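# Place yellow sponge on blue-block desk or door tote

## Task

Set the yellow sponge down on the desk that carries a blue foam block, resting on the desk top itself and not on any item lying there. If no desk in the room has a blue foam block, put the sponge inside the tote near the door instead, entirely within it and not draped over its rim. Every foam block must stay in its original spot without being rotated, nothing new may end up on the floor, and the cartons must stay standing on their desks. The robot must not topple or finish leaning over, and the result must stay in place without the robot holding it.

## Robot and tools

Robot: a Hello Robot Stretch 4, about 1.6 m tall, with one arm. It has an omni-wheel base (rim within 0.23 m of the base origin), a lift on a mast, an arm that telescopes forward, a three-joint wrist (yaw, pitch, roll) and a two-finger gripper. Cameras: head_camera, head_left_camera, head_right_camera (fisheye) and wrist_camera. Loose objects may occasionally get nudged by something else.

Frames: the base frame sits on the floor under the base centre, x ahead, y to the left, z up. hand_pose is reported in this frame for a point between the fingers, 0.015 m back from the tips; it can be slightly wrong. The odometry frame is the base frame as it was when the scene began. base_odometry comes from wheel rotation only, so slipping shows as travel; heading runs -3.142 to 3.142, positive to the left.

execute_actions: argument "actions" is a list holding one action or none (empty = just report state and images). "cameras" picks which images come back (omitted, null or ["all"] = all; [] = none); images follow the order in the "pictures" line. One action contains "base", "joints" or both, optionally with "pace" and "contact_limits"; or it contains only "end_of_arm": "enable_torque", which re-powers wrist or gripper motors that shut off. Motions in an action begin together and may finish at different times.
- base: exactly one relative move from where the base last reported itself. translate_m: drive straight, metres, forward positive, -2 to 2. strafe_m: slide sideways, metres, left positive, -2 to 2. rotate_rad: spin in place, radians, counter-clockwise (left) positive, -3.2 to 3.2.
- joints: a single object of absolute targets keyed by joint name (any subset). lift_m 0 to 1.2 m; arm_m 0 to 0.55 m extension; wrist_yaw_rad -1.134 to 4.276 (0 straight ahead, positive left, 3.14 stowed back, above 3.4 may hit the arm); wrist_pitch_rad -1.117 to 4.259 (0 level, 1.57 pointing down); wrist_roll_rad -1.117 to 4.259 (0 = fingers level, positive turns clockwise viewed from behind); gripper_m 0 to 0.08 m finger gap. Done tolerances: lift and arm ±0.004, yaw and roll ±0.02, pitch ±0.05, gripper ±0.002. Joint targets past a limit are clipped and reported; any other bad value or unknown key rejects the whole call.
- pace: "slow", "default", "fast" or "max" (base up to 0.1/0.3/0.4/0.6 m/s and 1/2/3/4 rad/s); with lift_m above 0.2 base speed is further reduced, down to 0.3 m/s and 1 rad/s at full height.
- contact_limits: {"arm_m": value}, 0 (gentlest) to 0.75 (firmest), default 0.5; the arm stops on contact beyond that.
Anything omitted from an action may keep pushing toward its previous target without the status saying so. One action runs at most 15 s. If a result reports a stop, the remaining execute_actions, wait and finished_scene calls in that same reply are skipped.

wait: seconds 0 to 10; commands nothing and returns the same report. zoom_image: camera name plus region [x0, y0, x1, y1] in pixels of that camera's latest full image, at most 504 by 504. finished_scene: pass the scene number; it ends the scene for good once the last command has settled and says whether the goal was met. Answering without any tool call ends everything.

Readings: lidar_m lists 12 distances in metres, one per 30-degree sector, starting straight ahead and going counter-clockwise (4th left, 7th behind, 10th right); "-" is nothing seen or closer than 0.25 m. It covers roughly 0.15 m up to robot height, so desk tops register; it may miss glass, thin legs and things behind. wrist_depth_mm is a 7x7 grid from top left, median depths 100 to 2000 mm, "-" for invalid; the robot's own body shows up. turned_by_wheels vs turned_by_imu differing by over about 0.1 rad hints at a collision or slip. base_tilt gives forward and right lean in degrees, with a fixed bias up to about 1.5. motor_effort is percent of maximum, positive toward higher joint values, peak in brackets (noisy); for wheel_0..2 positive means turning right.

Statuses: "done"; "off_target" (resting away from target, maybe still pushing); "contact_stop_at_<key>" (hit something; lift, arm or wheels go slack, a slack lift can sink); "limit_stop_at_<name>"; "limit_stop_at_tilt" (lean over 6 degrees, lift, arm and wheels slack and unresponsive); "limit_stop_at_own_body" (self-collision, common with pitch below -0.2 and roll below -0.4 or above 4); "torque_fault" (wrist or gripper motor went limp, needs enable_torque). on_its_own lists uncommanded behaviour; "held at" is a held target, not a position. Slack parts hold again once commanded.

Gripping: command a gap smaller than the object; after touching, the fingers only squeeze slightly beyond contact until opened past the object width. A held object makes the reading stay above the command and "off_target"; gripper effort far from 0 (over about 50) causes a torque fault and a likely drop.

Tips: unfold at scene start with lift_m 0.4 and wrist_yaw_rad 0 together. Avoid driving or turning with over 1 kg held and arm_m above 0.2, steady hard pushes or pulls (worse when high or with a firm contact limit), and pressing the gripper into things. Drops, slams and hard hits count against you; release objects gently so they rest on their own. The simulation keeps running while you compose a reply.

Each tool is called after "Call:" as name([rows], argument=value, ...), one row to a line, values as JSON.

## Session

Call:
execute_actions(actions=[])

Scene clock: 0.00 s.
base_odometry: x=+0.000 y=+0.000 heading=+0.000 (m, m, rad; odometry frame)
turned_by_wheels: +0.000 (rad since the last result)
turned_by_imu: +0.000 (rad since the last result)
base_tilt: forward=+0.1 right=-0.2 (deg)
lidar_m: 1.25 1.38 1.31 1.28 1.38 1.36 1.34 1.47 1.85 1.81 1.22 0.97
base_status: not commanded
joint_positions: lift_m=+0.211 arm_m=+0.002 wrist_yaw_rad=+3.044 wrist_pitch_rad=+0.019 wrist_roll_rad=+0.003 gripper_m=+0.040
joint_status: not commanded
motor_effort: lift_m=+20 arm_m=-1 wrist_yaw_rad=-2 wrist_pitch_rad=-10 wrist_roll_rad=+0 gripper_m=+2 wheel_0=-1 wheel_1=-1 wheel_2=+1 (%)
hand_pose: x=-0.0301 y=+0.1078 z=+0.3848 quat_wxyz=(+0.049, -0.009, +0.002, +0.999) (m; base frame)
wrist_depth_mm: - 139 - - - - - / - 139 1618 1661 - - - / 109 138 1983 - - - - / 133 155 - - - - - / - - - - - - - / 1397 1499 1537 1576 1661 1661 1708 / 991 - 132 1025 106 1118 1098
pictures: head_camera, head_left_camera, head_right_camera, wrist_camera
Images, in order (width x height): head_camera 420x560, head_left_camera 420x672, head_right_camera 420x672, wrist_camera 616x392.

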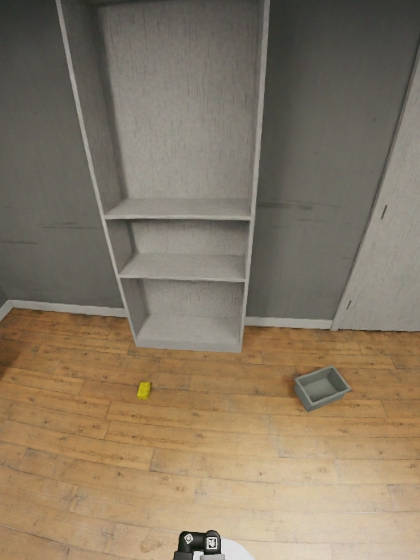

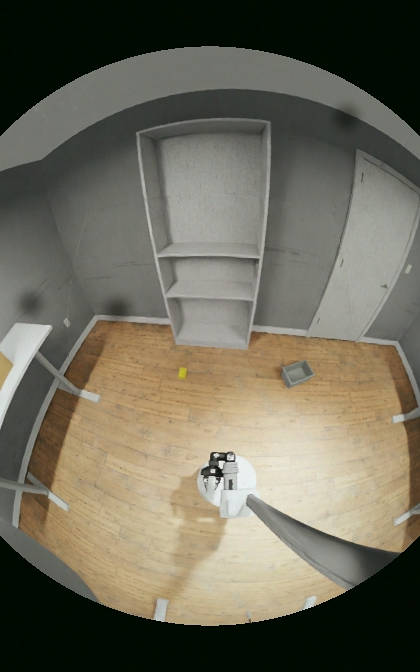

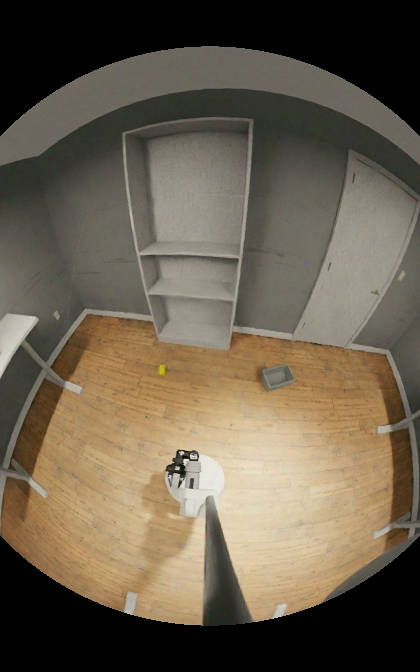

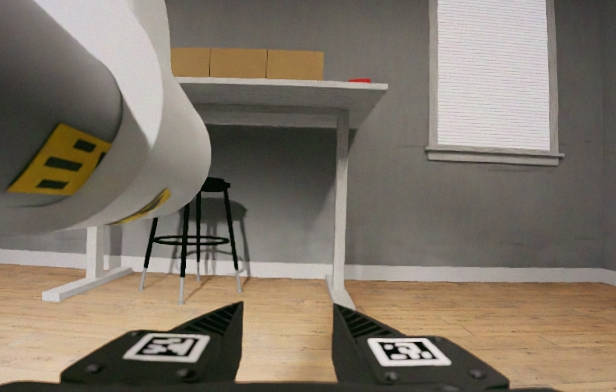

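Call:
execute_actions([
  {"base":{"strafe_m":0.5},"joints":{"lift_m":0.4,"wrist_yaw_rad":0,"wrist_pitch_rad":1.57,"gripper_m":0.08}},
], cameras=[])

Call:
execute_actions([
  {"base":{"translate_m":0.2},"joints":{"arm_m":0.45}},
], cameras=["wrist_camera"])

Scene clock: 7.97 s.
base_odometry: x=+0.000 y=+0.500 heading=+0.000 (m, m, rad; odometry frame)
turned_by_wheels: +0.000 (rad since the last result)
turned_by_imu: +0.002 (rad since the last result)
base_tilt: forward=+0.1 right=-0.2 (deg)
lidar_m: 1.34 1.02 0.80 0.77 0.84 2.07 1.36 1.40 2.37 2.32 1.32 1.37
base_status: done
joint_positions: lift_m=+0.400 arm_m=+0.002 wrist_yaw_rad=+0.000 wrist_pitch_rad=+1.570 wrist_roll_rad=+0.003 gripper_m=+0.080
joint_status: all done
motor_effort: lift_m=+24(26) arm_m=-1(1) wrist_yaw_rad=-3(5) wrist_pitch_rad=-2(6) wrist_roll_rad=+1(0) gripper_m=+2(2) wheel_0=+0(9) wheel_1=+3(13) wheel_2=+0(1) (%)
hand_pose: x=+0.1731 y=-0.0874 z=+0.3652 quat_wxyz=(+0.707, +0.001, +0.707, -0.001) (m; base frame)
wrist_depth_mm: 512 517 521 530 539 544 549 / 508 512 521 525 535 539 549 / 504 512 521 525 535 539 544 / 500 508 517 517 525 535 539 / 496 307 303 517 521 535 539 / 293 293 297 301 517 525 530 / - - 294 298 135 - -
pictures: none
No camera images: the call's "cameras" was empty. Leave "cameras" out to get every camera's image.

Scene clock: 10.37 s.
base_odometry: x=+0.200 y=+0.500 heading=+0.000 (m, m, rad; odometry frame)
turned_by_wheels: +0.000 (rad since the last result)
turned_by_imu: +0.000 (rad since the last result)
base_tilt: forward=+0.1 right=-0.2 (deg)
lidar_m: 1.12 1.58 0.78 0.74 0.84 2.28 1.83 1.63 2.39 2.36 1.24 1.17
base_status: done
joint_positions: lift_m=+0.400 arm_m=+0.449 wrist_yaw_rad=+0.000 wrist_pitch_rad=+1.570 wrist_roll_rad=+0.003 gripper_m=+0.080
joint_status: all done
motor_effort: lift_m=+24(24) arm_m=+4(6) wrist_yaw_rad=-1(4) wrist_pitch_rad=-3(2) wrist_roll_rad=+0(0) gripper_m=+0(2) wheel_0=+2(7) wheel_1=+3(11) wheel_2=-2(13) (%)
hand_pose: x=+0.6203 y=-0.0874 z=+0.3652 quat_wxyz=(+0.707, +0.001, +0.707, -0.001) (m; base frame)
wrist_depth_mm: 508 512 525 530 535 544 549 / 508 512 517 525 530 539 544 / 500 512 517 477 525 535 544 / 500 508 512 521 525 530 539 / 496 504 508 512 521 530 535 / 496 500 508 512 517 530 535 / - - 504 512 135 - -
pictures: wrist_camera
Images, in order (width x height): wrist_camera 616x392.

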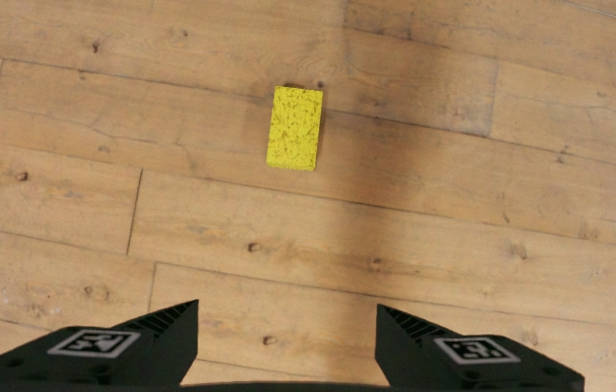

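Call:
execute_actions([
  {"base":{"translate_m":0.155},"joints":{"lift_m":0.11,"wrist_roll_rad":0.1}},
], cameras=["wrist_camera"])

Scene clock: 16.90 s.
base_odometry: x=+0.355 y=+0.500 heading=+0.001 (m, m, rad; odometry frame)
turned_by_wheels: +0.000 (rad since the last result)
turned_by_imu: +0.001 (rad since the last result)
base_tilt: forward=+0.0 right=-0.2 (deg)
lidar_m: 0.98 1.40 0.77 0.73 0.81 1.20 1.97 1.81 2.41 2.37 1.15 1.00
base_status: done
joint_positions: lift_m=+0.110 arm_m=+0.449 wrist_yaw_rad=+0.000 wrist_pitch_rad=+1.570 wrist_roll_rad=+0.100 gripper_m=+0.080
joint_status: all done
motor_effort: lift_m=+15(23) arm_m=+4(4) wrist_yaw_rad=-3(1) wrist_pitch_rad=-2(2) wrist_roll_rad=+1(6) gripper_m=+1(1) wheel_0=+3(5) wheel_1=+3(12) wheel_2=-2(12) (%)
hand_pose: x=+0.6203 y=-0.0874 z=+0.0759 quat_wxyz=(+0.706, +0.035, +0.706, -0.035) (m; base frame)
wrist_depth_mm: 221 224 226 229 232 235 237 / 220 223 226 228 230 235 236 / 219 221 224 226 229 233 236 / 218 220 223 225 228 231 234 / 216 219 220 179 227 229 232 / 216 217 178 178 225 229 230 / - - 176 178 135 - -
pictures: wrist_camera
Images, in order (width x height): wrist_camera 616x392.

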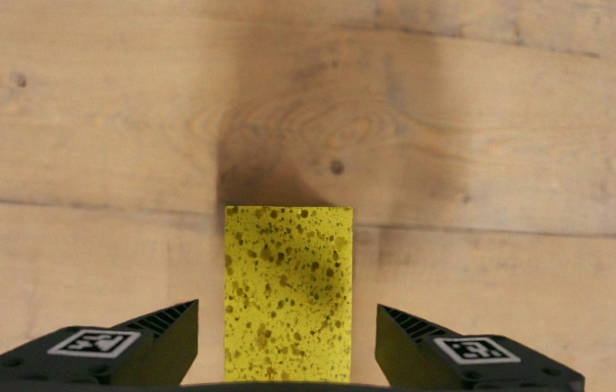

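Call:
execute_actions([
  {"joints":{"lift_m":0.06}},
], cameras=[])

Call:
execute_actions([
  {"joints":{"gripper_m":0.04}},
], cameras=[])

Call:
execute_actions([
  {"joints":{"lift_m":0.3,"arm_m":0.05}},
], cameras=[])

Call:
execute_actions([
  {"base":{"rotate_rad":1.42},"joints":{"lift_m":0.6}},
], cameras=["head_camera","head_left_camera"])

Scene clock: 27.23 s.
base_odometry: x=+0.355 y=+0.500 heading=+0.001 (m, m, rad; odometry frame)
turned_by_wheels: +0.000 (rad since the last result)
turned_by_imu: +0.001 (rad since the last result)
base_tilt: forward=+0.1 right=-0.2 (deg)
lidar_m: 0.97 1.42 0.75 0.73 0.81 1.24 2.00 1.84 2.41 2.37 1.16 1.01
base_status: not commanded
joint_positions: lift_m=+0.060 arm_m=+0.449 wrist_yaw_rad=+0.000 wrist_pitch_rad=+1.570 wrist_roll_rad=+0.100 gripper_m=+0.080
joint_status: all done
motor_effort: lift_m=+15(15) arm_m=+4(4) wrist_yaw_rad=-2(2) wrist_pitch_rad=+0(0) wrist_roll_rad=+2(2) gripper_m=+0(1) wheel_0=+3(3) wheel_1=+3(3) wheel_2=-2(2) (%)
hand_pose: x=+0.6203 y=-0.0874 z=+0.0260 quat_wxyz=(+0.706, +0.035, +0.706, -0.035) (m; base frame)
wrist_depth_mm: 172 174 176 178 180 182 - / 171 173 175 177 179 182 183 / 170 172 174 176 179 181 182 / 169 171 173 175 177 180 181 / 168 170 128 129 177 179 180 / 167 169 127 129 153 177 179 / - - 127 128 129 - -
pictures: none
No camera images: the call's "cameras" was empty. Leave "cameras" out to get every camera's image.

Scene clock: 28.23 s.
base_odometry: x=+0.355 y=+0.500 heading=+0.001 (m, m, rad; odometry frame)
turned_by_wheels: +0.000 (rad since the last result)
turned_by_imu: +0.000 (rad since the last result)
base_tilt: forward=+0.0 right=-0.2 (deg)
lidar_m: 0.97 1.40 0.76 0.74 0.81 1.20 1.98 1.81 2.39 2.37 1.17 1.01
base_status: not commanded
joint_positions: lift_m=+0.060 arm_m=+0.449 wrist_yaw_rad=+0.000 wrist_pitch_rad=+1.570 wrist_roll_rad=+0.100 gripper_m=+0.060
joint_status: gripper_m off_target (ended at +0.060, target +0.040)
on_its_own: gripper_m is held at +0.054, not at your +0.040, by its contact guard: the fingers met something
motor_effort: lift_m=+14(15) arm_m=+4(4) wrist_yaw_rad=-2(2) wrist_pitch_rad=-3(2) wrist_roll_rad=+3(0) gripper_m=-40(40) wheel_0=+3(3) wheel_1=+3(3) wheel_2=-2(2) (%)
hand_pose: x=+0.6203 y=-0.0874 z=+0.0260 quat_wxyz=(+0.706, +0.035, +0.706, -0.035) (m; base frame)
wrist_depth_mm: 172 174 176 178 180 183 - / 171 173 175 177 179 182 183 / 170 172 174 176 179 180 182 / 169 171 173 175 177 179 181 / 168 170 128 129 177 179 180 / 167 169 127 129 175 178 179 / - - 126 128 116 177 -
pictures: none
No camera images: the call's "cameras" was empty. Leave "cameras" out to get every camera's image.

Scene clock: 30.53 s.
base_odometry: x=+0.355 y=+0.500 heading=+0.001 (m, m, rad; odometry frame)
turned_by_wheels: +0.000 (rad since the last result)
turned_by_imu: +0.001 (rad since the last result)
base_tilt: forward=+0.0 right=-0.2 (deg)
lidar_m: 0.96 1.39 0.76 0.74 0.82 1.20 1.99 1.82 2.42 2.37 1.19 0.97
base_status: not commanded
joint_positions: lift_m=+0.300 arm_m=+0.051 wrist_yaw_rad=+0.000 wrist_pitch_rad=+1.570 wrist_roll_rad=+0.100 gripper_m=+0.060
joint_status: all done
on_its_own: gripper_m is held at +0.054, not at your +0.040, by its contact guard: the fingers met something
motor_effort: lift_m=+25(27) arm_m=-4(4) wrist_yaw_rad=-2(3) wrist_pitch_rad=-1(3) wrist_roll_rad=+0(1) gripper_m=-36(36) wheel_0=+3(3) wheel_1=+3(3) wheel_2=-2(2) (%)
hand_pose: x=+0.2217 y=-0.0874 z=+0.2651 quat_wxyz=(+0.706, +0.035, +0.706, -0.035) (m; base frame)
wrist_depth_mm: 410 415 421 427 430 436 445 / 410 413 418 424 430 436 439 / 407 413 415 421 427 433 436 / 404 410 413 415 424 427 433 / 404 407 128 129 418 424 430 / 399 399 127 128 421 424 427 / - - 126 128 115 424 427
pictures: none
No camera images: the call's "cameras" was empty. Leave "cameras" out to get every camera's image.

Scene clock: 32.80 s.
base_odometry: x=+0.355 y=+0.500 heading=+1.420 (m, m, rad; odometry frame)
turned_by_wheels: +1.419 (rad since the last result)
turned_by_imu: +1.445 (rad since the last result)
base_tilt: forward=+0.1 right=-0.3 (deg)
lidar_m: 0.73 0.76 1.04 1.62 1.71 2.28 3.20 1.18 1.04 0.98 1.35 0.79
base_status: done
joint_positions: lift_m=+0.600 arm_m=+0.051 wrist_yaw_rad=+0.000 wrist_pitch_rad=+1.570 wrist_roll_rad=+0.100 gripper_m=+0.060
joint_status: all done
on_its_own: gripper_m is held at +0.054, not at your +0.040, by its contact guard: the fingers met something
motor_effort: lift_m=+25(27) arm_m=-4(4) wrist_yaw_rad=-2(0) wrist_pitch_rad=-2(4) wrist_roll_rad=-1(1) gripper_m=-37(37) wheel_0=-3(9) wheel_1=-5(11) wheel_2=-4(10) (%)
hand_pose: x=+0.2218 y=-0.0874 z=+0.5651 quat_wxyz=(+0.706, +0.035, +0.706, -0.035) (m; base frame)
wrist_depth_mm: 715 715 723 741 741 759 768 / 707 707 723 732 741 750 759 / 707 707 723 732 732 750 759 / 707 707 715 732 732 741 759 / 699 707 128 129 723 732 741 / 691 699 128 129 723 732 741 / - - 126 128 116 732 732
pictures: head_camera, head_left_camera
Images, in order (width x height): head_camera 420x560, head_left_camera 420x672.

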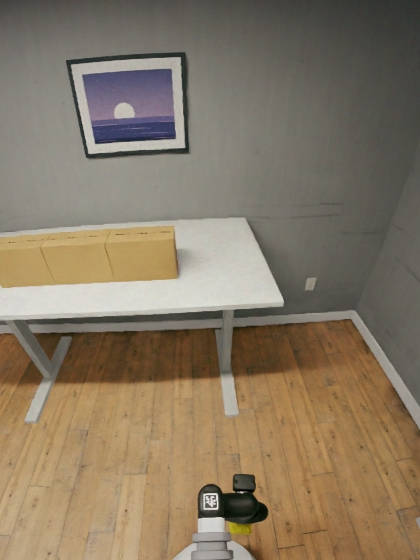

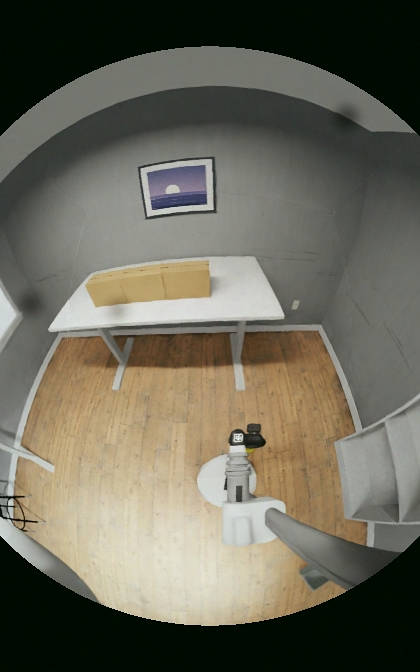

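Call:
execute_actions([
  {"joints":{"lift_m":1.2,"wrist_yaw_rad":1.5,"wrist_pitch_rad":1.0,"wrist_roll_rad":0}},
], cameras=[])

Call:
execute_actions([
  {"base":{"translate_m":0.37},"joints":{"arm_m":0.55}},
], cameras=["wrist_camera"])

Scene clock: 40.73 s.
base_odometry: x=+0.355 y=+0.500 heading=+1.420 (m, m, rad; odometry frame)
turned_by_wheels: +0.000 (rad since the last result)
turned_by_imu: +0.001 (rad since the last result)
base_tilt: forward=+0.1 right=-0.2 (deg)
lidar_m: 0.73 0.76 1.01 1.61 1.67 2.28 3.23 1.18 1.04 0.97 1.32 0.79
base_status: not commanded
joint_positions: lift_m=+1.199 arm_m=+0.051 wrist_yaw_rad=+1.500 wrist_pitch_rad=+1.002 wrist_roll_rad=+0.000 gripper_m=+0.060
joint_status: all done
on_its_own: gripper_m is held at +0.054, not at your +0.040, by its contact guard: the fingers met something
motor_effort: lift_m=+24(27) arm_m=-4(4) wrist_yaw_rad=-1(4) wrist_pitch_rad=-9(10) wrist_roll_rad=+0(2) gripper_m=-38(38) wheel_0=-2(3) wheel_1=-5(5) wheel_2=-4(4) (%)
hand_pose: x=+0.3169 y=+0.1081 z=+1.1985 quat_wxyz=(+0.642, -0.327, +0.352, +0.598) (m; base frame)
wrist_depth_mm: - - - - - 809 750 / - - - - - 1366 683 / 1808 1808 1863 1921 1983 1921 609 / 1618 1661 1661 1708 1756 1756 1618 / 1430 1499 128 129 1537 1576 1537 / 1308 1336 128 129 1397 1397 1430 / - - 126 128 115 1336 1308
pictures: none
No camera images: the call's "cameras" was empty. Leave "cameras" out to get every camera's image.

Scene clock: 43.43 s.
base_odometry: x=+0.410 y=+0.866 heading=+1.420 (m, m, rad; odometry frame)
turned_by_wheels: +0.001 (rad since the last result)
turned_by_imu: -0.001 (rad since the last result)
base_tilt: forward=+0.0 right=-0.2 (deg)
lidar_m: 0.37 0.38 0.53 2.27 1.76 2.31 3.66 1.49 1.01 1.01 1.31 0.39
base_status: done
joint_positions: lift_m=+1.199 arm_m=+0.549 wrist_yaw_rad=+1.500 wrist_pitch_rad=+1.002 wrist_roll_rad=+0.000 gripper_m=+0.060
joint_status: all done
on_its_own: gripper_m is held at +0.054, not at your +0.040, by its contact guard: the fingers met something
motor_effort: lift_m=+25(24) arm_m=+4(6) wrist_yaw_rad=+0(1) wrist_pitch_rad=-7(7) wrist_roll_rad=+0(1) gripper_m=-36(39) wheel_0=+1(7) wheel_1=+4(7) wheel_2=+1(13) (%)
hand_pose: x=+0.8155 y=+0.1081 z=+1.1985 quat_wxyz=(+0.642, -0.327, +0.351, +0.598) (m; base frame)
wrist_depth_mm: 387 392 699 723 750 634 469 / 334 353 615 615 654 640 477 / 291 347 544 554 569 580 484 / 260 340 488 496 504 517 488 / 236 332 128 129 449 462 477 / 218 294 128 128 410 421 427 / - - 126 128 115 389 392
pictures: wrist_camera
Images, in order (width x height): wrist_camera 616x392.

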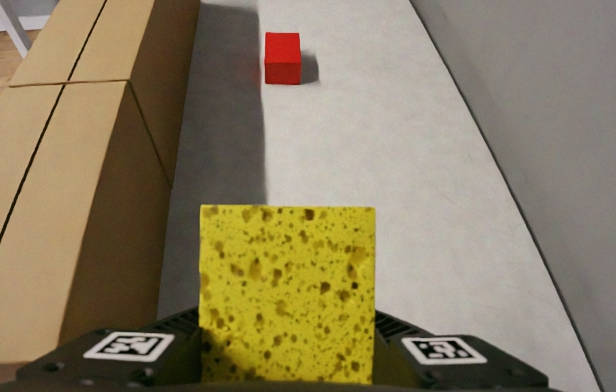

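Call:
execute_actions([
  {"joints":{"wrist_pitch_rad":0.6}},
], cameras=["wrist_camera"])

Call:
execute_actions([
  {"joints":{"wrist_pitch_rad":1.5}},
], cameras=["wrist_camera"])

Call:
execute_actions([
  {"base":{"translate_m":-0.6},"joints":{"arm_m":0.05,"wrist_pitch_rad":0.8}},
], cameras=[])

Call:
execute_actions([
  {"base":{"rotate_rad":1.57}},
], cameras=["head_left_camera","head_right_camera"])

Scene clock: 52.73 s.
base_odometry: x=+0.410 y=+0.866 heading=+1.420 (m, m, rad; odometry frame)
turned_by_wheels: +0.000 (rad since the last result)
turned_by_imu: +0.001 (rad since the last result)
base_tilt: forward=+0.1 right=-0.2 (deg)
lidar_m: 0.35 0.37 0.52 2.28 1.72 2.25 3.65 1.50 1.02 0.98 1.32 0.39
base_status: not commanded
joint_positions: lift_m=+1.199 arm_m=+0.549 wrist_yaw_rad=+1.500 wrist_pitch_rad=+0.603 wrist_roll_rad=+0.000 gripper_m=+0.060
joint_status: all done
on_its_own: gripper_m is held at +0.054, not at your +0.040, by its contact guard: the fingers met something
motor_effort: lift_m=+25(24) arm_m=+4(4) wrist_yaw_rad=-1(0) wrist_pitch_rad=-8(12) wrist_roll_rad=+0(1) gripper_m=-37(36) wheel_0=+1(1) wheel_1=+4(4) wheel_2=+1(1) (%)
hand_pose: x=+0.8198 y=+0.1685 z=+1.2571 quat_wxyz=(+0.699, -0.202, +0.217, +0.651) (m; base frame)
wrist_depth_mm: - - - - 1042 615 436 / - - - - 1060 627 466 / - 615 1008 1098 1008 634 473 / - 466 759 831 842 640 473 / 364 402 128 129 661 634 473 / 304 330 128 128 549 569 469 / - - 126 128 115 517 459
pictures: wrist_camera
Images, in order (width x height): wrist_camera 616x392.

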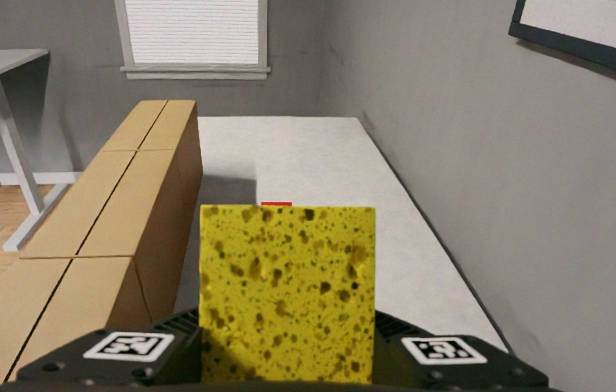

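Scene clock: 53.83 s.
base_odometry: x=+0.410 y=+0.866 heading=+1.420 (m, m, rad; odometry frame)
turned_by_wheels: +0.000 (rad since the last result)
turned_by_imu: +0.000 (rad since the last result)
base_tilt: forward=+0.0 right=-0.2 (deg)
lidar_m: 0.35 0.37 0.54 2.25 1.74 2.29 3.66 1.50 1.02 1.00 1.32 0.40
base_status: not commanded
joint_positions: lift_m=+1.199 arm_m=+0.549 wrist_yaw_rad=+1.500 wrist_pitch_rad=+1.500 wrist_roll_rad=+0.000 gripper_m=+0.060
joint_status: all done
on_its_own: gripper_m is held at +0.054, not at your +0.040, by its contact guard: the fingers met something
motor_effort: lift_m=+25(25) arm_m=+4(4) wrist_yaw_rad=-2(2) wrist_pitch_rad=+0(6) wrist_roll_rad=+0(1) gripper_m=-37(38) wheel_0=+1(1) wheel_1=+4(5) wheel_2=+1(1) (%)
hand_pose: x=+0.8084 y=+0.0088 z=+1.1655 quat_wxyz=(+0.535, -0.465, +0.499, +0.499) (m; base frame)
wrist_depth_mm: 197 309 389 392 397 404 407 / 196 306 379 384 389 397 399 / 221 300 375 379 382 389 394 / 357 362 366 368 375 382 384 / 353 357 128 129 368 375 377 / 345 349 128 129 364 368 370 / - - 126 128 116 364 366
pictures: wrist_camera
Images, in order (width x height): wrist_camera 616x392.

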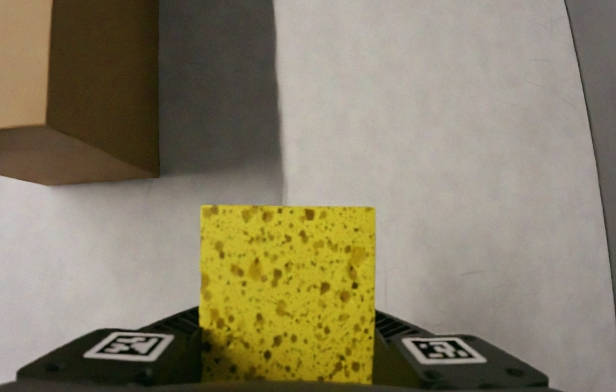

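Scene clock: 57.33 s.
base_odometry: x=+0.320 y=+0.273 heading=+1.420 (m, m, rad; odometry frame)
turned_by_wheels: +0.000 (rad since the last result)
turned_by_imu: +0.004 (rad since the last result)
base_tilt: forward=+0.1 right=-0.2 (deg)
lidar_m: 0.95 0.98 1.36 1.62 1.70 2.30 2.97 0.97 1.06 0.99 1.00 1.05
base_status: done
joint_positions: lift_m=+1.199 arm_m=+0.051 wrist_yaw_rad=+1.500 wrist_pitch_rad=+0.802 wrist_roll_rad=+0.000 gripper_m=+0.060
joint_status: all done
on_its_own: gripper_m is held at +0.054, not at your +0.040, by its contact guard: the fingers met something
motor_effort: lift_m=+24(25) arm_m=-4(5) wrist_yaw_rad=-3(0) wrist_pitch_rad=-8(12) wrist_roll_rad=-1(2) gripper_m=-38(39) wheel_0=-1(7) wheel_1=-3(8) wheel_2=+1(11) (%)
hand_pose: x=+0.3193 y=+0.1413 z=+1.2248 quat_wxyz=(+0.674, -0.266, +0.286, +0.628) (m; base frame)
wrist_depth_mm: - - - - - - 1808 / - - - - - - 1042 / - - - - - - 891 / 1983 1921 1983 - - - 1863 / 1661 1661 128 129 1756 1756 1756 / 1430 1499 127 128 1537 1576 1576 / - - 126 128 116 1430 1430
pictures: none
No camera images: the call's "cameras" was empty. Leave "cameras" out to get every camera's image.

Scene clock: 60.20 s.
base_odometry: x=+0.320 y=+0.273 heading=+2.989 (m, m, rad; odometry frame)
turned_by_wheels: +1.569 (rad since the last result)
turned_by_imu: +1.598 (rad since the last result)
base_tilt: forward=+0.0 right=-0.2 (deg)
lidar_m: 1.61 1.67 2.24 2.13 1.00 1.03 0.98 1.05 1.04 0.95 1.00 1.35
base_status: done
joint_positions: lift_m=+1.199 arm_m=+0.051 wrist_yaw_rad=+1.500 wrist_pitch_rad=+0.802 wrist_roll_rad=+0.000 gripper_m=+0.060
joint_status: not commanded
on_its_own: gripper_m is held at +0.054, not at your +0.040, by its contact guard: the fingers met something
motor_effort: lift_m=+25(24) arm_m=-4(4) wrist_yaw_rad=-2(0) wrist_pitch_rad=-7(10) wrist_roll_rad=-1(1) gripper_m=-39(37) wheel_0=-3(7) wheel_1=-5(13) wheel_2=-4(9) (%)
hand_pose: x=+0.3193 y=+0.1413 z=+1.2248 quat_wxyz=(+0.674, -0.266, +0.286, +0.627) (m; base frame)
wrist_depth_mm: - - - - - - - / - - - - - - - / - - - - - - - / 1921 1983 1983 - - - - / 1661 1708 128 129 1756 1808 1863 / 1464 1464 127 128 1537 1576 1618 / - - 126 128 115 1430 1430
pictures: head_left_camera, head_right_camera
Images, in order (width x height): head_left_camera 420x672, head_right_camera 420x672.

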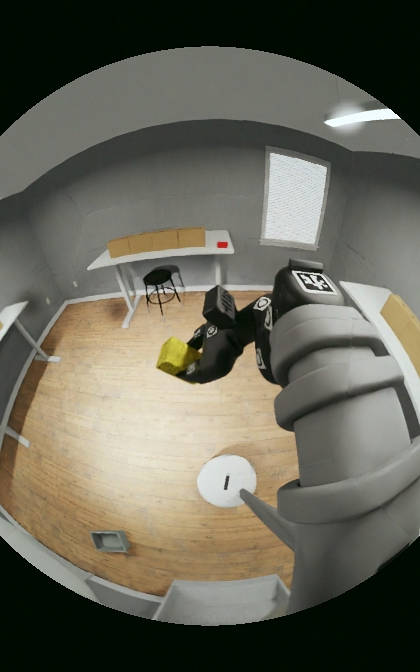

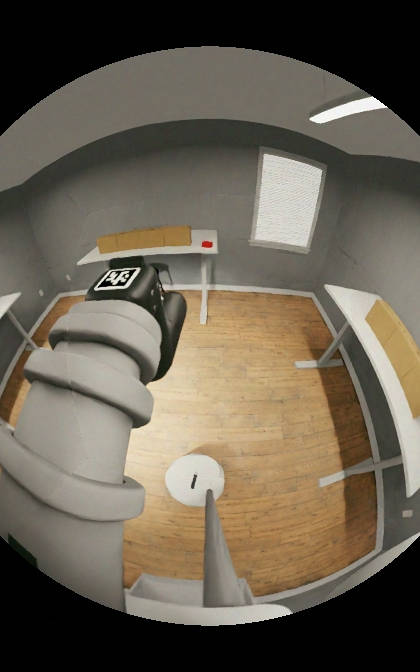

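Call:
execute_actions([
  {"base":{"translate_m":1.25},"joints":{"arm_m":0.55,"wrist_pitch_rad":0.6}},
], cameras=["wrist_camera"])

Call:
execute_actions([
  {"joints":{"wrist_pitch_rad":1.1}},
], cameras=["wrist_camera"])

Call:
execute_actions([
  {"joints":{"wrist_pitch_rad":1.55}},
], cameras=["wrist_camera","head_left_camera"])

Scene clock: 72.70 s.
base_odometry: x=-0.915 y=+0.462 heading=+2.990 (m, m, rad; odometry frame)
turned_by_wheels: +0.000 (rad since the last result)
turned_by_imu: -0.004 (rad since the last result)
base_tilt: forward=+0.0 right=-0.2 (deg)
lidar_m: 0.37 0.39 0.54 1.39 2.23 2.02 2.26 1.46 0.98 0.92 1.67 1.21
base_status: done
joint_positions: lift_m=+1.200 arm_m=+0.549 wrist_yaw_rad=+1.500 wrist_pitch_rad=+0.603 wrist_roll_rad=+0.000 gripper_m=+0.060
joint_status: all done
on_its_own: gripper_m is held at +0.054, not at your +0.040, by its contact guard: the fingers met something
motor_effort: lift_m=+24(24) arm_m=+4(6) wrist_yaw_rad=-2(3) wrist_pitch_rad=-9(14) wrist_roll_rad=+1(0) gripper_m=-38(36) wheel_0=+1(4) wheel_1=+4(10) wheel_2=-1(14) (%)
hand_pose: x=+0.8198 y=+0.1686 z=+1.2572 quat_wxyz=(+0.699, -0.202, +0.217, +0.651) (m; base frame)
wrist_depth_mm: - - - - 1042 615 459 / - - - - 1060 627 466 / - 615 1025 1098 1008 634 473 / 455 504 798 831 842 634 473 / 364 452 128 129 654 634 473 / 314 404 127 129 549 569 473 / - - 126 128 115 504 459
pictures: wrist_camera
Images, in order (width x height): wrist_camera 616x392.

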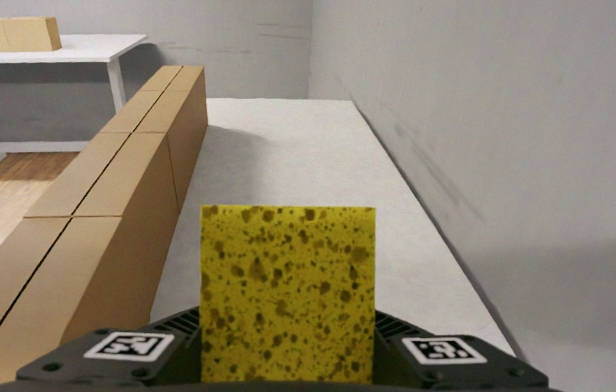

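Scene clock: 73.57 s.
base_odometry: x=-0.915 y=+0.462 heading=+2.990 (m, m, rad; odometry frame)
turned_by_wheels: +0.000 (rad since the last result)
turned_by_imu: +0.000 (rad since the last result)
base_tilt: forward=+0.0 right=-0.2 (deg)
lidar_m: 0.35 0.38 0.53 1.43 2.24 2.68 2.26 1.46 0.98 0.93 1.70 1.23
base_status: not commanded
joint_positions: lift_m=+1.200 arm_m=+0.549 wrist_yaw_rad=+1.500 wrist_pitch_rad=+1.101 wrist_roll_rad=+0.000 gripper_m=+0.060
joint_status: all done
on_its_own: gripper_m is held at +0.054, not at your +0.040, by its contact guard: the fingers met something
motor_effort: lift_m=+24(25) arm_m=+4(4) wrist_yaw_rad=-1(1) wrist_pitch_rad=-4(7) wrist_roll_rad=+0(2) gripper_m=-37(37) wheel_0=+1(1) wheel_1=+4(4) wheel_2=-1(1) (%)
hand_pose: x=+0.8142 y=+0.0898 z=+1.1881 quat_wxyz=(+0.624, -0.357, +0.383, +0.581) (m; base frame)
wrist_depth_mm: 315 430 603 615 627 621 473 / 290 421 544 554 569 574 480 / 268 421 492 500 508 525 488 / 262 413 449 455 466 469 480 / 300 399 128 129 421 433 445 / 368 377 128 128 389 399 402 / - - 126 128 115 377 377
pictures: wrist_camera
Images, in order (width x height): wrist_camera 616x392.

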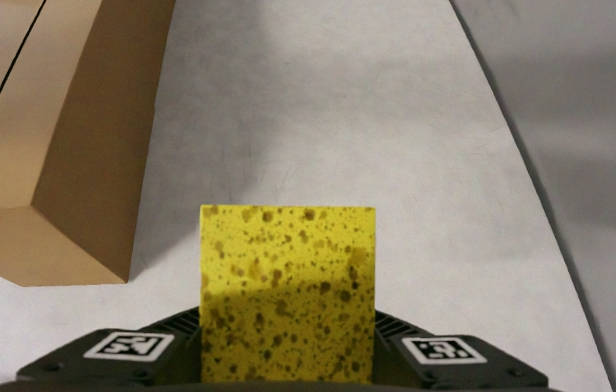

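Scene clock: 74.40 s.
base_odometry: x=-0.915 y=+0.462 heading=+2.990 (m, m, rad; odometry frame)
turned_by_wheels: +0.000 (rad since the last result)
turned_by_imu: +0.000 (rad since the last result)
base_tilt: forward=+0.0 right=-0.2 (deg)
lidar_m: 0.36 0.39 0.53 1.44 2.24 2.67 2.25 1.42 0.97 0.92 1.69 1.22
base_status: not commanded
joint_positions: lift_m=+1.200 arm_m=+0.549 wrist_yaw_rad=+1.500 wrist_pitch_rad=+1.550 wrist_roll_rad=+0.000 gripper_m=+0.060
joint_status: all done
on_its_own: gripper_m is held at +0.054, not at your +0.040, by its contact guard: the fingers met something
motor_effort: lift_m=+24(25) arm_m=+4(4) wrist_yaw_rad=-1(3) wrist_pitch_rad=-1(2) wrist_roll_rad=-3(0) gripper_m=-37(36) wheel_0=+1(1) wheel_1=+4(4) wheel_2=-1(1) (%)
hand_pose: x=+0.8077 y=-0.0018 z=+1.1651 quat_wxyz=(+0.523, -0.477, +0.512, +0.487) (m; base frame)
wrist_depth_mm: 263 370 373 379 382 387 392 / 334 366 368 377 382 384 389 / 357 362 368 370 375 382 384 / 355 359 362 366 370 377 379 / 353 353 128 129 368 373 377 / 347 351 128 129 364 370 375 / - - 126 128 115 609 517
pictures: head_left_camera, wrist_camera
Images, in order (width x height): head_left_camera 420x672, wrist_camera 616x392.

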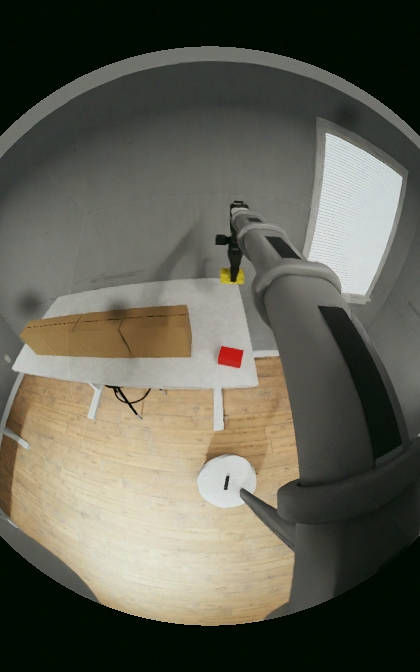

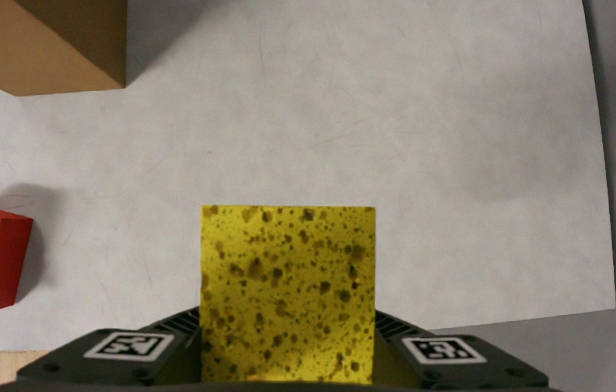

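Third desk.

Call:
execute_actions([
  {"base":{"translate_m":-0.5},"joints":{"arm_m":0.05,"wrist_pitch_rad":0.6}},
], cameras=[])

Call:
execute_actions([
  {"base":{"rotate_rad":1.54}},
], cameras=["head_left_camera","head_right_camera"])

Scene clock: 82.50 s.
base_odometry: x=-0.421 y=+0.386 heading=+2.989 (m, m, rad; odometry frame)
turned_by_wheels: +0.000 (rad since the last result)
turned_by_imu: +0.004 (rad since the last result)
base_tilt: forward=+0.0 right=-0.2 (deg)
lidar_m: 0.87 0.90 1.24 2.13 2.22 1.57 1.76 2.12 0.98 0.92 0.96 1.71
base_status: done
joint_positions: lift_m=+1.200 arm_m=+0.051 wrist_yaw_rad=+1.500 wrist_pitch_rad=+0.603 wrist_roll_rad=+0.000 gripper_m=+0.060
joint_status: all done
on_its_own: gripper_m is held at +0.054, not at your +0.040, by its contact guard: the fingers met something
motor_effort: lift_m=+25(24) arm_m=-4(6) wrist_yaw_rad=-1(3) wrist_pitch_rad=-10(13) wrist_roll_rad=-2(0) gripper_m=-38(37) wheel_0=-2(3) wheel_1=-4(9) wheel_2=+1(9) (%)
hand_pose: x=+0.3212 y=+0.1686 z=+1.2572 quat_wxyz=(+0.699, -0.202, +0.217, +0.651) (m; base frame)
wrist_depth_mm: - - - - - - 1661 / - - - - - - 1576 / - - - - - 1118 866 / - - - - - 1618 831 / - - 128 129 - - 768 / 1661 1756 127 128 1808 1756 1118 / - - 126 128 115 1205 1499
pictures: none
No camera images: the call's "cameras" was empty. Leave "cameras" out to get every camera's image.

Scene clock: 85.33 s.
base_odometry: x=-0.421 y=+0.386 heading=-1.755 (m, m, rad; odometry frame)
turned_by_wheels: +1.539 (rad since the last result)
turned_by_imu: +1.567 (rad since the last result)
base_tilt: forward=+0.1 right=-0.2 (deg)
lidar_m: 2.12 2.22 1.59 1.73 1.79 0.99 0.93 0.99 1.75 0.87 0.89 1.20
base_status: done
joint_positions: lift_m=+1.200 arm_m=+0.051 wrist_yaw_rad=+1.500 wrist_pitch_rad=+0.603 wrist_roll_rad=+0.000 gripper_m=+0.060
joint_status: not commanded
on_its_own: gripper_m is held at +0.054, not at your +0.040, by its contact guard: the fingers met something
motor_effort: lift_m=+24(25) arm_m=-4(4) wrist_yaw_rad=-2(2) wrist_pitch_rad=-11(10) wrist_roll_rad=-1(2) gripper_m=-39(39) wheel_0=-4(7) wheel_1=-5(9) wheel_2=-3(6) (%)
hand_pose: x=+0.3212 y=+0.1686 z=+1.2572 quat_wxyz=(+0.699, -0.202, +0.217, +0.651) (m; base frame)
wrist_depth_mm: 1756 1708 1808 1921 1983 - - / 1863 1863 1983 - - - - / - - - - - - - / - - - - - - - / 1983 - 128 129 - - - / 1708 1756 127 129 1756 1863 1863 / - - 126 128 116 1618 1618
pictures: head_left_camera, head_right_camera
Images, in order (width x height): head_left_camera 420x672, head_right_camera 420x672.

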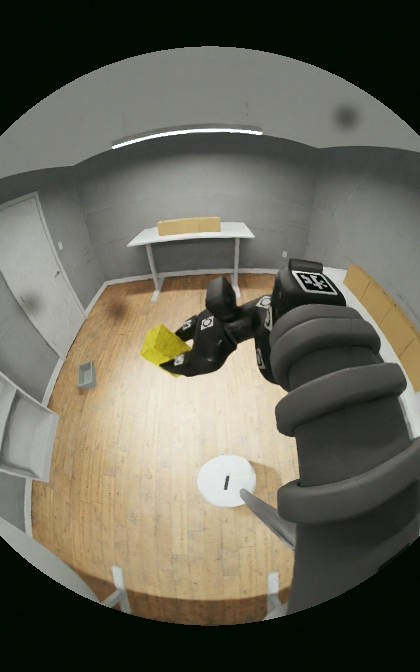

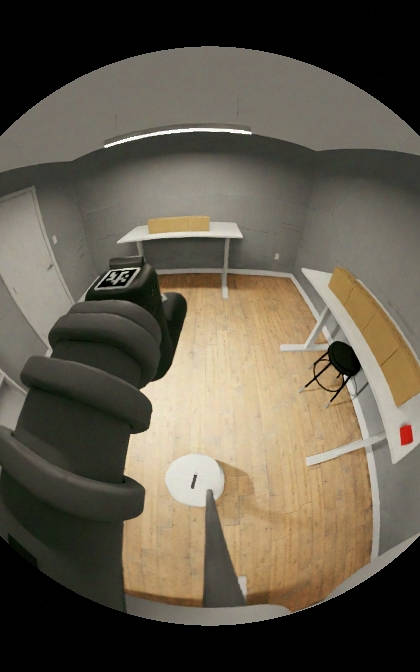

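Call:
execute_actions([
  {"base":{"translate_m":1.76},"joints":{"arm_m":0.55}},
], cameras=[])

Call:
execute_actions([
  {"base":{"strafe_m":-0.2}},
], cameras=["wrist_camera"])

Call:
execute_actions([
  {"joints":{"wrist_pitch_rad":1.1}},
], cameras=["wrist_camera"])

Call:
execute_actions([
  {"joints":{"wrist_pitch_rad":1.57}},
], cameras=["wrist_camera","head_left_camera"])

Scene clock: 100.03 s.
base_odometry: x=-0.743 y=-1.344 heading=-1.754 (m, m, rad; odometry frame)
turned_by_wheels: +0.001 (rad since the last result)
turned_by_imu: -0.006 (rad since the last result)
base_tilt: forward=+0.1 right=-0.2 (deg)
lidar_m: 0.37 0.40 0.53 2.12 1.66 2.47 3.66 1.21 0.84 1.04 1.60 0.40
base_status: done
joint_positions: lift_m=+1.200 arm_m=+0.549 wrist_yaw_rad=+1.500 wrist_pitch_rad=+0.603 wrist_roll_rad=+0.000 gripper_m=+0.060
joint_status: all done
on_its_own: gripper_m is held at +0.054, not at your +0.040, by its contact guard: the fingers met something
motor_effort: lift_m=+24(24) arm_m=+4(5) wrist_yaw_rad=-2(2) wrist_pitch_rad=-9(8) wrist_roll_rad=+2(0) gripper_m=-37(37) wheel_0=+2(7) wheel_1=+3(6) wheel_2=+1(13) (%)
hand_pose: x=+0.8198 y=+0.1686 z=+1.2572 quat_wxyz=(+0.699, -0.202, +0.217, +0.651) (m; base frame)
wrist_depth_mm: 1808 1921 1983 - 1025 640 488 / 1983 - - - 1078 654 496 / - 609 1060 1098 1025 668 504 / - 484 809 820 854 676 508 / 364 402 128 129 654 661 508 / 306 349 127 128 549 574 508 / - - 126 128 115 500 496
pictures: none
No camera images: the call's "cameras" was empty. Leave "cameras" out to get every camera's image.

Scene clock: 101.97 s.
base_odometry: x=-0.940 y=-1.307 heading=-1.755 (m, m, rad; odometry frame)
turned_by_wheels: +0.000 (rad since the last result)
turned_by_imu: +0.001 (rad since the last result)
base_tilt: forward=+0.0 right=-0.2 (deg)
lidar_m: 0.38 0.40 0.54 2.31 2.37 2.75 3.63 0.91 0.66 1.04 1.38 0.41
base_status: done
joint_positions: lift_m=+1.200 arm_m=+0.549 wrist_yaw_rad=+1.500 wrist_pitch_rad=+0.603 wrist_roll_rad=+0.000 gripper_m=+0.060
joint_status: not commanded
on_its_own: gripper_m is held at +0.054, not at your +0.040, by its contact guard: the fingers met something
motor_effort: lift_m=+24(24) arm_m=+4(4) wrist_yaw_rad=-1(0) wrist_pitch_rad=-7(7) wrist_roll_rad=-1(2) gripper_m=-38(36) wheel_0=-1(12) wheel_1=-2(14) wheel_2=+0(2) (%)
hand_pose: x=+0.8198 y=+0.1686 z=+1.2572 quat_wxyz=(+0.699, -0.202, +0.217, +0.651) (m; base frame)
wrist_depth_mm: - - - - 1078 668 504 / - - - - 1098 668 508 / - 615 976 1118 1042 683 517 / - 466 750 788 891 691 521 / 366 402 128 129 654 661 525 / 306 330 128 128 549 597 521 / - - 126 128 115 504 508
pictures: wrist_camera
Images, in order (width x height): wrist_camera 616x392.

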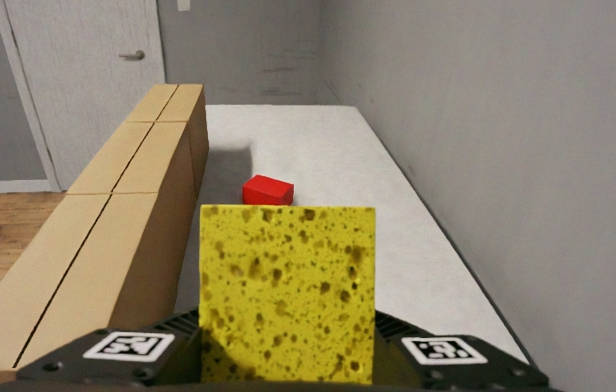

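Scene clock: 102.83 s.
base_odometry: x=-0.940 y=-1.307 heading=-1.755 (m, m, rad; odometry frame)
turned_by_wheels: +0.000 (rad since the last result)
turned_by_imu: +0.000 (rad since the last result)
base_tilt: forward=+0.0 right=-0.2 (deg)
lidar_m: 0.38 0.42 0.54 2.32 2.38 2.78 3.62 0.90 0.64 1.01 1.39 0.43
base_status: not commanded
joint_positions: lift_m=+1.200 arm_m=+0.549 wrist_yaw_rad=+1.500 wrist_pitch_rad=+1.101 wrist_roll_rad=+0.000 gripper_m=+0.060
joint_status: all done
on_its_own: gripper_m is held at +0.054, not at your +0.040, by its contact guard: the fingers met something
motor_effort: lift_m=+24(24) arm_m=+4(4) wrist_yaw_rad=-1(1) wrist_pitch_rad=-3(8) wrist_roll_rad=-1(2) gripper_m=-36(36) wheel_0=-1(1) wheel_1=-2(2) wheel_2=+0(0) (%)
hand_pose: x=+0.8142 y=+0.0898 z=+1.1881 quat_wxyz=(+0.624, -0.357, +0.383, +0.581) (m; base frame)
wrist_depth_mm: 317 342 591 615 627 640 521 / 286 338 544 554 569 591 530 / 265 334 492 500 508 521 539 / 315 362 449 459 462 473 512 / 394 402 128 129 421 436 439 / 373 377 128 129 389 399 404 / - - 126 128 115 377 377
pictures: wrist_camera
Images, in order (width x height): wrist_camera 616x392.

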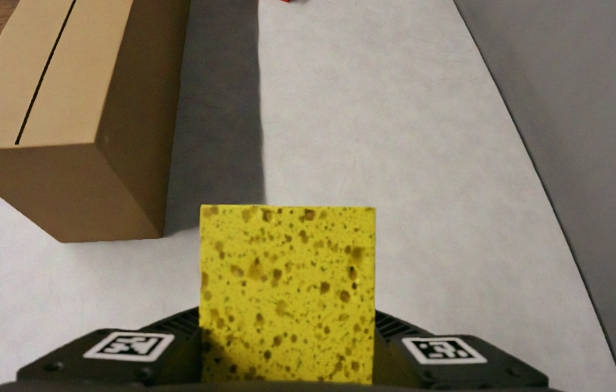

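Scene clock: 103.67 s.
base_odometry: x=-0.940 y=-1.307 heading=-1.755 (m, m, rad; odometry frame)
turned_by_wheels: +0.000 (rad since the last result)
turned_by_imu: +0.000 (rad since the last result)
base_tilt: forward=+0.0 right=-0.2 (deg)
lidar_m: 0.37 0.41 0.55 2.29 2.37 2.77 3.61 0.91 0.67 1.05 1.37 0.42
base_status: not commanded
joint_positions: lift_m=+1.200 arm_m=+0.549 wrist_yaw_rad=+1.500 wrist_pitch_rad=+1.570 wrist_roll_rad=+0.000 gripper_m=+0.060
joint_status: all done
on_its_own: gripper_m is held at +0.054, not at your +0.040, by its contact guard: the fingers met something
motor_effort: lift_m=+24(24) arm_m=+4(4) wrist_yaw_rad=-2(2) wrist_pitch_rad=-1(4) wrist_roll_rad=+0(2) gripper_m=-38(37) wheel_0=-1(1) wheel_1=-2(2) wheel_2=+0(0) (%)
hand_pose: x=+0.8074 y=-0.0060 z=+1.1651 quat_wxyz=(+0.518, -0.482, +0.517, +0.482) (m; base frame)
wrist_depth_mm: 353 364 368 375 377 382 387 / 359 364 366 370 373 379 384 / 355 359 364 366 373 377 379 / 353 357 359 366 370 375 379 / 351 355 128 129 368 370 375 / 349 353 128 128 364 368 373 / - - 126 128 115 368 373
pictures: head_left_camera, wrist_camera
Images, in order (width x height): head_left_camera 420x672, wrist_camera 616x392.

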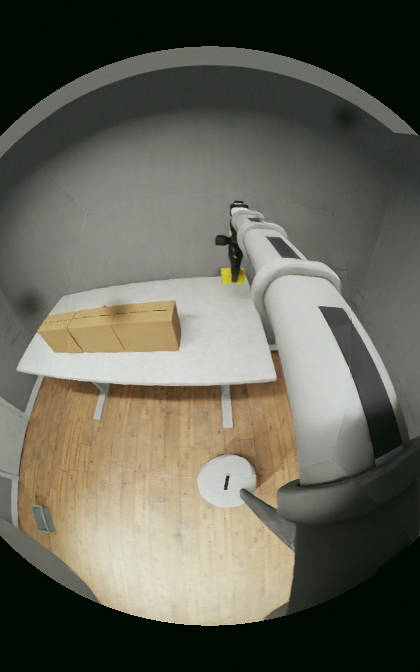

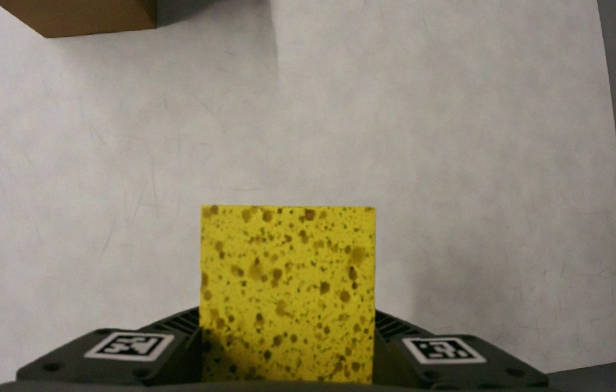

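Call:
execute_actions([
  {"base":{"translate_m":-0.5},"joints":{"arm_m":0.1,"wrist_yaw_rad":0}},
], cameras=[])

Call:
execute_actions([
  {"base":{"rotate_rad":1.79},"joints":{"lift_m":0.5}},
], cameras=[])

Call:
execute_actions([
  {"base":{"translate_m":0.9},"joints":{"arm_m":0.4}},
], cameras=["head_camera","wrist_camera"])

Scene clock: 116.30 s.
base_odometry: x=-0.848 y=-0.816 heading=-1.755 (m, m, rad; odometry frame)
turned_by_wheels: +0.000 (rad since the last result)
turned_by_imu: +0.003 (rad since the last result)
base_tilt: forward=+0.0 right=-0.2 (deg)
lidar_m: 0.89 0.91 1.25 1.67 1.63 2.50 3.08 0.93 0.63 0.59 0.60 1.82
base_status: done
joint_positions: lift_m=+1.200 arm_m=+0.101 wrist_yaw_rad=+0.000 wrist_pitch_rad=+1.570 wrist_roll_rad=+0.000 gripper_m=+0.060
joint_status: all done
on_its_own: gripper_m is held at +0.054, not at your +0.040, by its contact guard: the fingers met something
motor_effort: lift_m=+24(24) arm_m=-4(4) wrist_yaw_rad=-1(10) wrist_pitch_rad=+0(2) wrist_roll_rad=+0(1) gripper_m=-35(37) wheel_0=-1(9) wheel_1=-2(7) wheel_2=-1(12) (%)
hand_pose: x=+0.2717 y=-0.0874 z=+1.1651 quat_wxyz=(+0.707, +0.000, +0.707, +0.000) (m; base frame)
wrist_depth_mm: 1308 1308 1366 1366 1397 1397 1430 / 1308 1308 1336 1366 1366 1366 1430 / 1308 1308 1336 1336 1366 1397 1397 / 1308 1308 1336 1336 1366 1397 1397 / 1281 1281 128 129 1366 1366 1397 / 1281 1308 128 128 1336 1366 1366 / - - 126 128 115 1366 1366
pictures: none
No camera images: the call's "cameras" was empty. Leave "cameras" out to get every camera's image.

Scene clock: 119.90 s.
base_odometry: x=-0.848 y=-0.816 heading=+0.034 (m, m, rad; odometry frame)
turned_by_wheels: +1.789 (rad since the last result)
turned_by_imu: +1.822 (rad since the last result)
base_tilt: forward=+0.1 right=-0.2 (deg)
lidar_m: 1.64 2.24 2.19 2.17 0.76 0.58 0.58 1.54 0.90 0.88 1.01 2.32
base_status: done
joint_positions: lift_m=+0.500 arm_m=+0.101 wrist_yaw_rad=+0.000 wrist_pitch_rad=+1.570 wrist_roll_rad=+0.000 gripper_m=+0.060
joint_status: all done
on_its_own: gripper_m is held at +0.054, not at your +0.040, by its contact guard: the fingers met something
motor_effort: lift_m=+15(23) arm_m=-4(4) wrist_yaw_rad=-1(0) wrist_pitch_rad=-4(4) wrist_roll_rad=-2(2) gripper_m=-37(37) wheel_0=-4(4) wheel_1=-6(11) wheel_2=-5(10) (%)
hand_pose: x=+0.2717 y=-0.0874 z=+0.4659 quat_wxyz=(+0.707, +0.000, +0.707, +0.000) (m; base frame)
wrist_depth_mm: 615 615 627 640 640 647 661 / 603 621 621 627 640 647 661 / 603 609 615 627 634 640 654 / 597 603 609 621 634 640 647 / 597 603 128 129 627 634 640 / 591 597 127 129 621 634 634 / - - 126 128 115 634 640
pictures: none
No camera images: the call's "cameras" was empty. Leave "cameras" out to get every camera's image.

Scene clock: 124.37 s.
base_odometry: x=+0.051 y=-0.785 heading=+0.034 (m, m, rad; odometry frame)
turned_by_wheels: +0.000 (rad since the last result)
turned_by_imu: -0.003 (rad since the last result)
base_tilt: forward=+0.1 right=-0.2 (deg)
lidar_m: 0.73 1.33 2.09 2.05 1.91 1.51 1.48 1.34 1.07 1.02 1.78 1.42
base_status: done
joint_positions: lift_m=+0.500 arm_m=+0.399 wrist_yaw_rad=+0.000 wrist_pitch_rad=+1.570 wrist_roll_rad=+0.000 gripper_m=+0.060
joint_status: all done
on_its_own: gripper_m is held at +0.054, not at your +0.040, by its contact guard: the fingers met something
motor_effort: lift_m=+16(16) arm_m=+4(6) wrist_yaw_rad=-2(2) wrist_pitch_rad=-1(3) wrist_roll_rad=-1(3) gripper_m=-36(38) wheel_0=+2(7) wheel_1=+3(5) wheel_2=-1(9) (%)
hand_pose: x=+0.5703 y=-0.0874 z=+0.4659 quat_wxyz=(+0.707, +0.000, +0.707, +0.000) (m; base frame)
wrist_depth_mm: 615 591 621 627 640 647 654 / 603 603 621 621 634 640 654 / 597 609 621 621 627 634 654 / 597 603 615 621 627 640 640 / 597 603 128 129 627 634 647 / 591 597 127 128 621 627 634 / - - 126 128 116 627 634
pictures: head_camera, wrist_camera
Images, in order (width x height): head_camera 420x560, wrist_camera 616x392.

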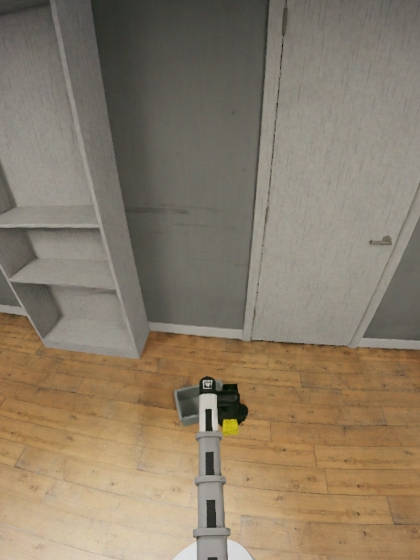

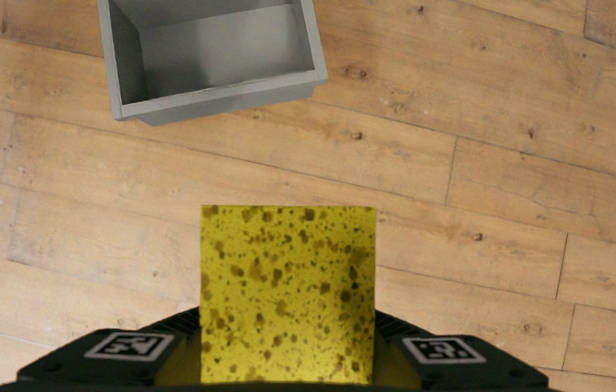

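Call:
execute_actions([
  {"base":{"translate_m":0.29},"joints":{"wrist_roll_rad":1.4}},
], cameras=[])

Call:
execute_actions([
  {"base":{"strafe_m":0.13},"joints":{"lift_m":0.35}},
], cameras=["wrist_camera"])

Scene clock: 131.77 s.
base_odometry: x=+0.341 y=-0.775 heading=+0.035 (m, m, rad; odometry frame)
turned_by_wheels: +0.001 (rad since the last result)
turned_by_imu: +0.000 (rad since the last result)
base_tilt: forward=+0.1 right=-0.2 (deg)
lidar_m: 0.47 0.46 1.42 2.01 2.21 1.81 2.03 1.40 1.11 1.10 1.37 1.11
base_status: done
joint_positions: lift_m=+0.500 arm_m=+0.399 wrist_yaw_rad=+0.000 wrist_pitch_rad=+1.570 wrist_roll_rad=+1.400 gripper_m=+0.060
joint_status: all done
on_its_own: gripper_m is held at +0.054, not at your +0.040, by its contact guard: the fingers met something
motor_effort: lift_m=+17(16) arm_m=+4(4) wrist_yaw_rad=-2(3) wrist_pitch_rad=-2(2) wrist_roll_rad=+1(5) gripper_m=-38(39) wheel_0=+3(7) wheel_1=+5(10) wheel_2=-1(12) (%)
hand_pose: x=+0.5703 y=-0.0874 z=+0.4659 quat_wxyz=(+0.541, +0.456, +0.541, -0.455) (m; base frame)
wrist_depth_mm: 609 615 621 627 634 647 647 / 609 615 621 627 634 634 640 / 603 609 615 627 627 634 640 / 603 609 615 615 621 627 640 / 597 609 128 129 627 634 634 / 597 603 128 128 621 621 504 / - - 126 128 115 512 455
pictures: none
No camera images: the call's "cameras" was empty. Leave "cameras" out to get every camera's image.

Scene clock: 133.47 s.
base_odometry: x=+0.336 y=-0.645 heading=+0.035 (m, m, rad; odometry frame)
turned_by_wheels: +0.000 (rad since the last result)
turned_by_imu: +0.001 (rad since the last result)
base_tilt: forward=+0.0 right=-0.2 (deg)
lidar_m: 0.45 1.01 1.45 1.87 2.06 1.78 1.91 1.53 1.25 1.24 1.42 0.52
base_status: done
joint_positions: lift_m=+0.350 arm_m=+0.399 wrist_yaw_rad=+0.000 wrist_pitch_rad=+1.570 wrist_roll_rad=+1.400 gripper_m=+0.060
joint_status: all done
on_its_own: gripper_m is held at +0.054, not at your +0.040, by its contact guard: the fingers met something
motor_effort: lift_m=+15(14) arm_m=+4(4) wrist_yaw_rad=-2(2) wrist_pitch_rad=-2(0) wrist_roll_rad=+1(2) gripper_m=-35(37) wheel_0=+0(8) wheel_1=+2(12) wheel_2=+0(1) (%)
hand_pose: x=+0.5703 y=-0.0874 z=+0.3160 quat_wxyz=(+0.541, +0.456, +0.541, -0.455) (m; base frame)
wrist_depth_mm: 459 462 469 473 480 484 488 / 459 462 466 469 477 480 484 / 455 459 394 462 477 480 484 / 455 459 347 462 473 473 480 / 455 455 128 129 473 477 480 / 452 452 127 129 347 473 480 / - - 126 128 115 473 473
pictures: wrist_camera
Images, in order (width x height): wrist_camera 616x392.

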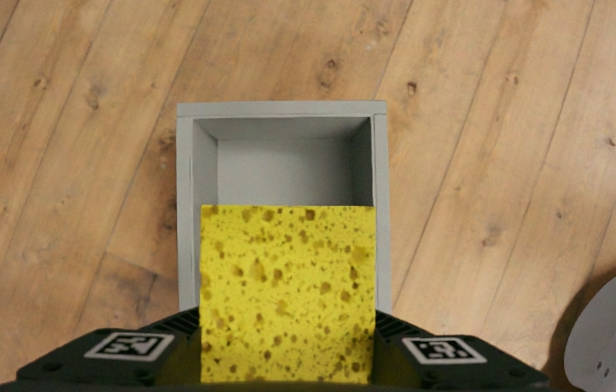

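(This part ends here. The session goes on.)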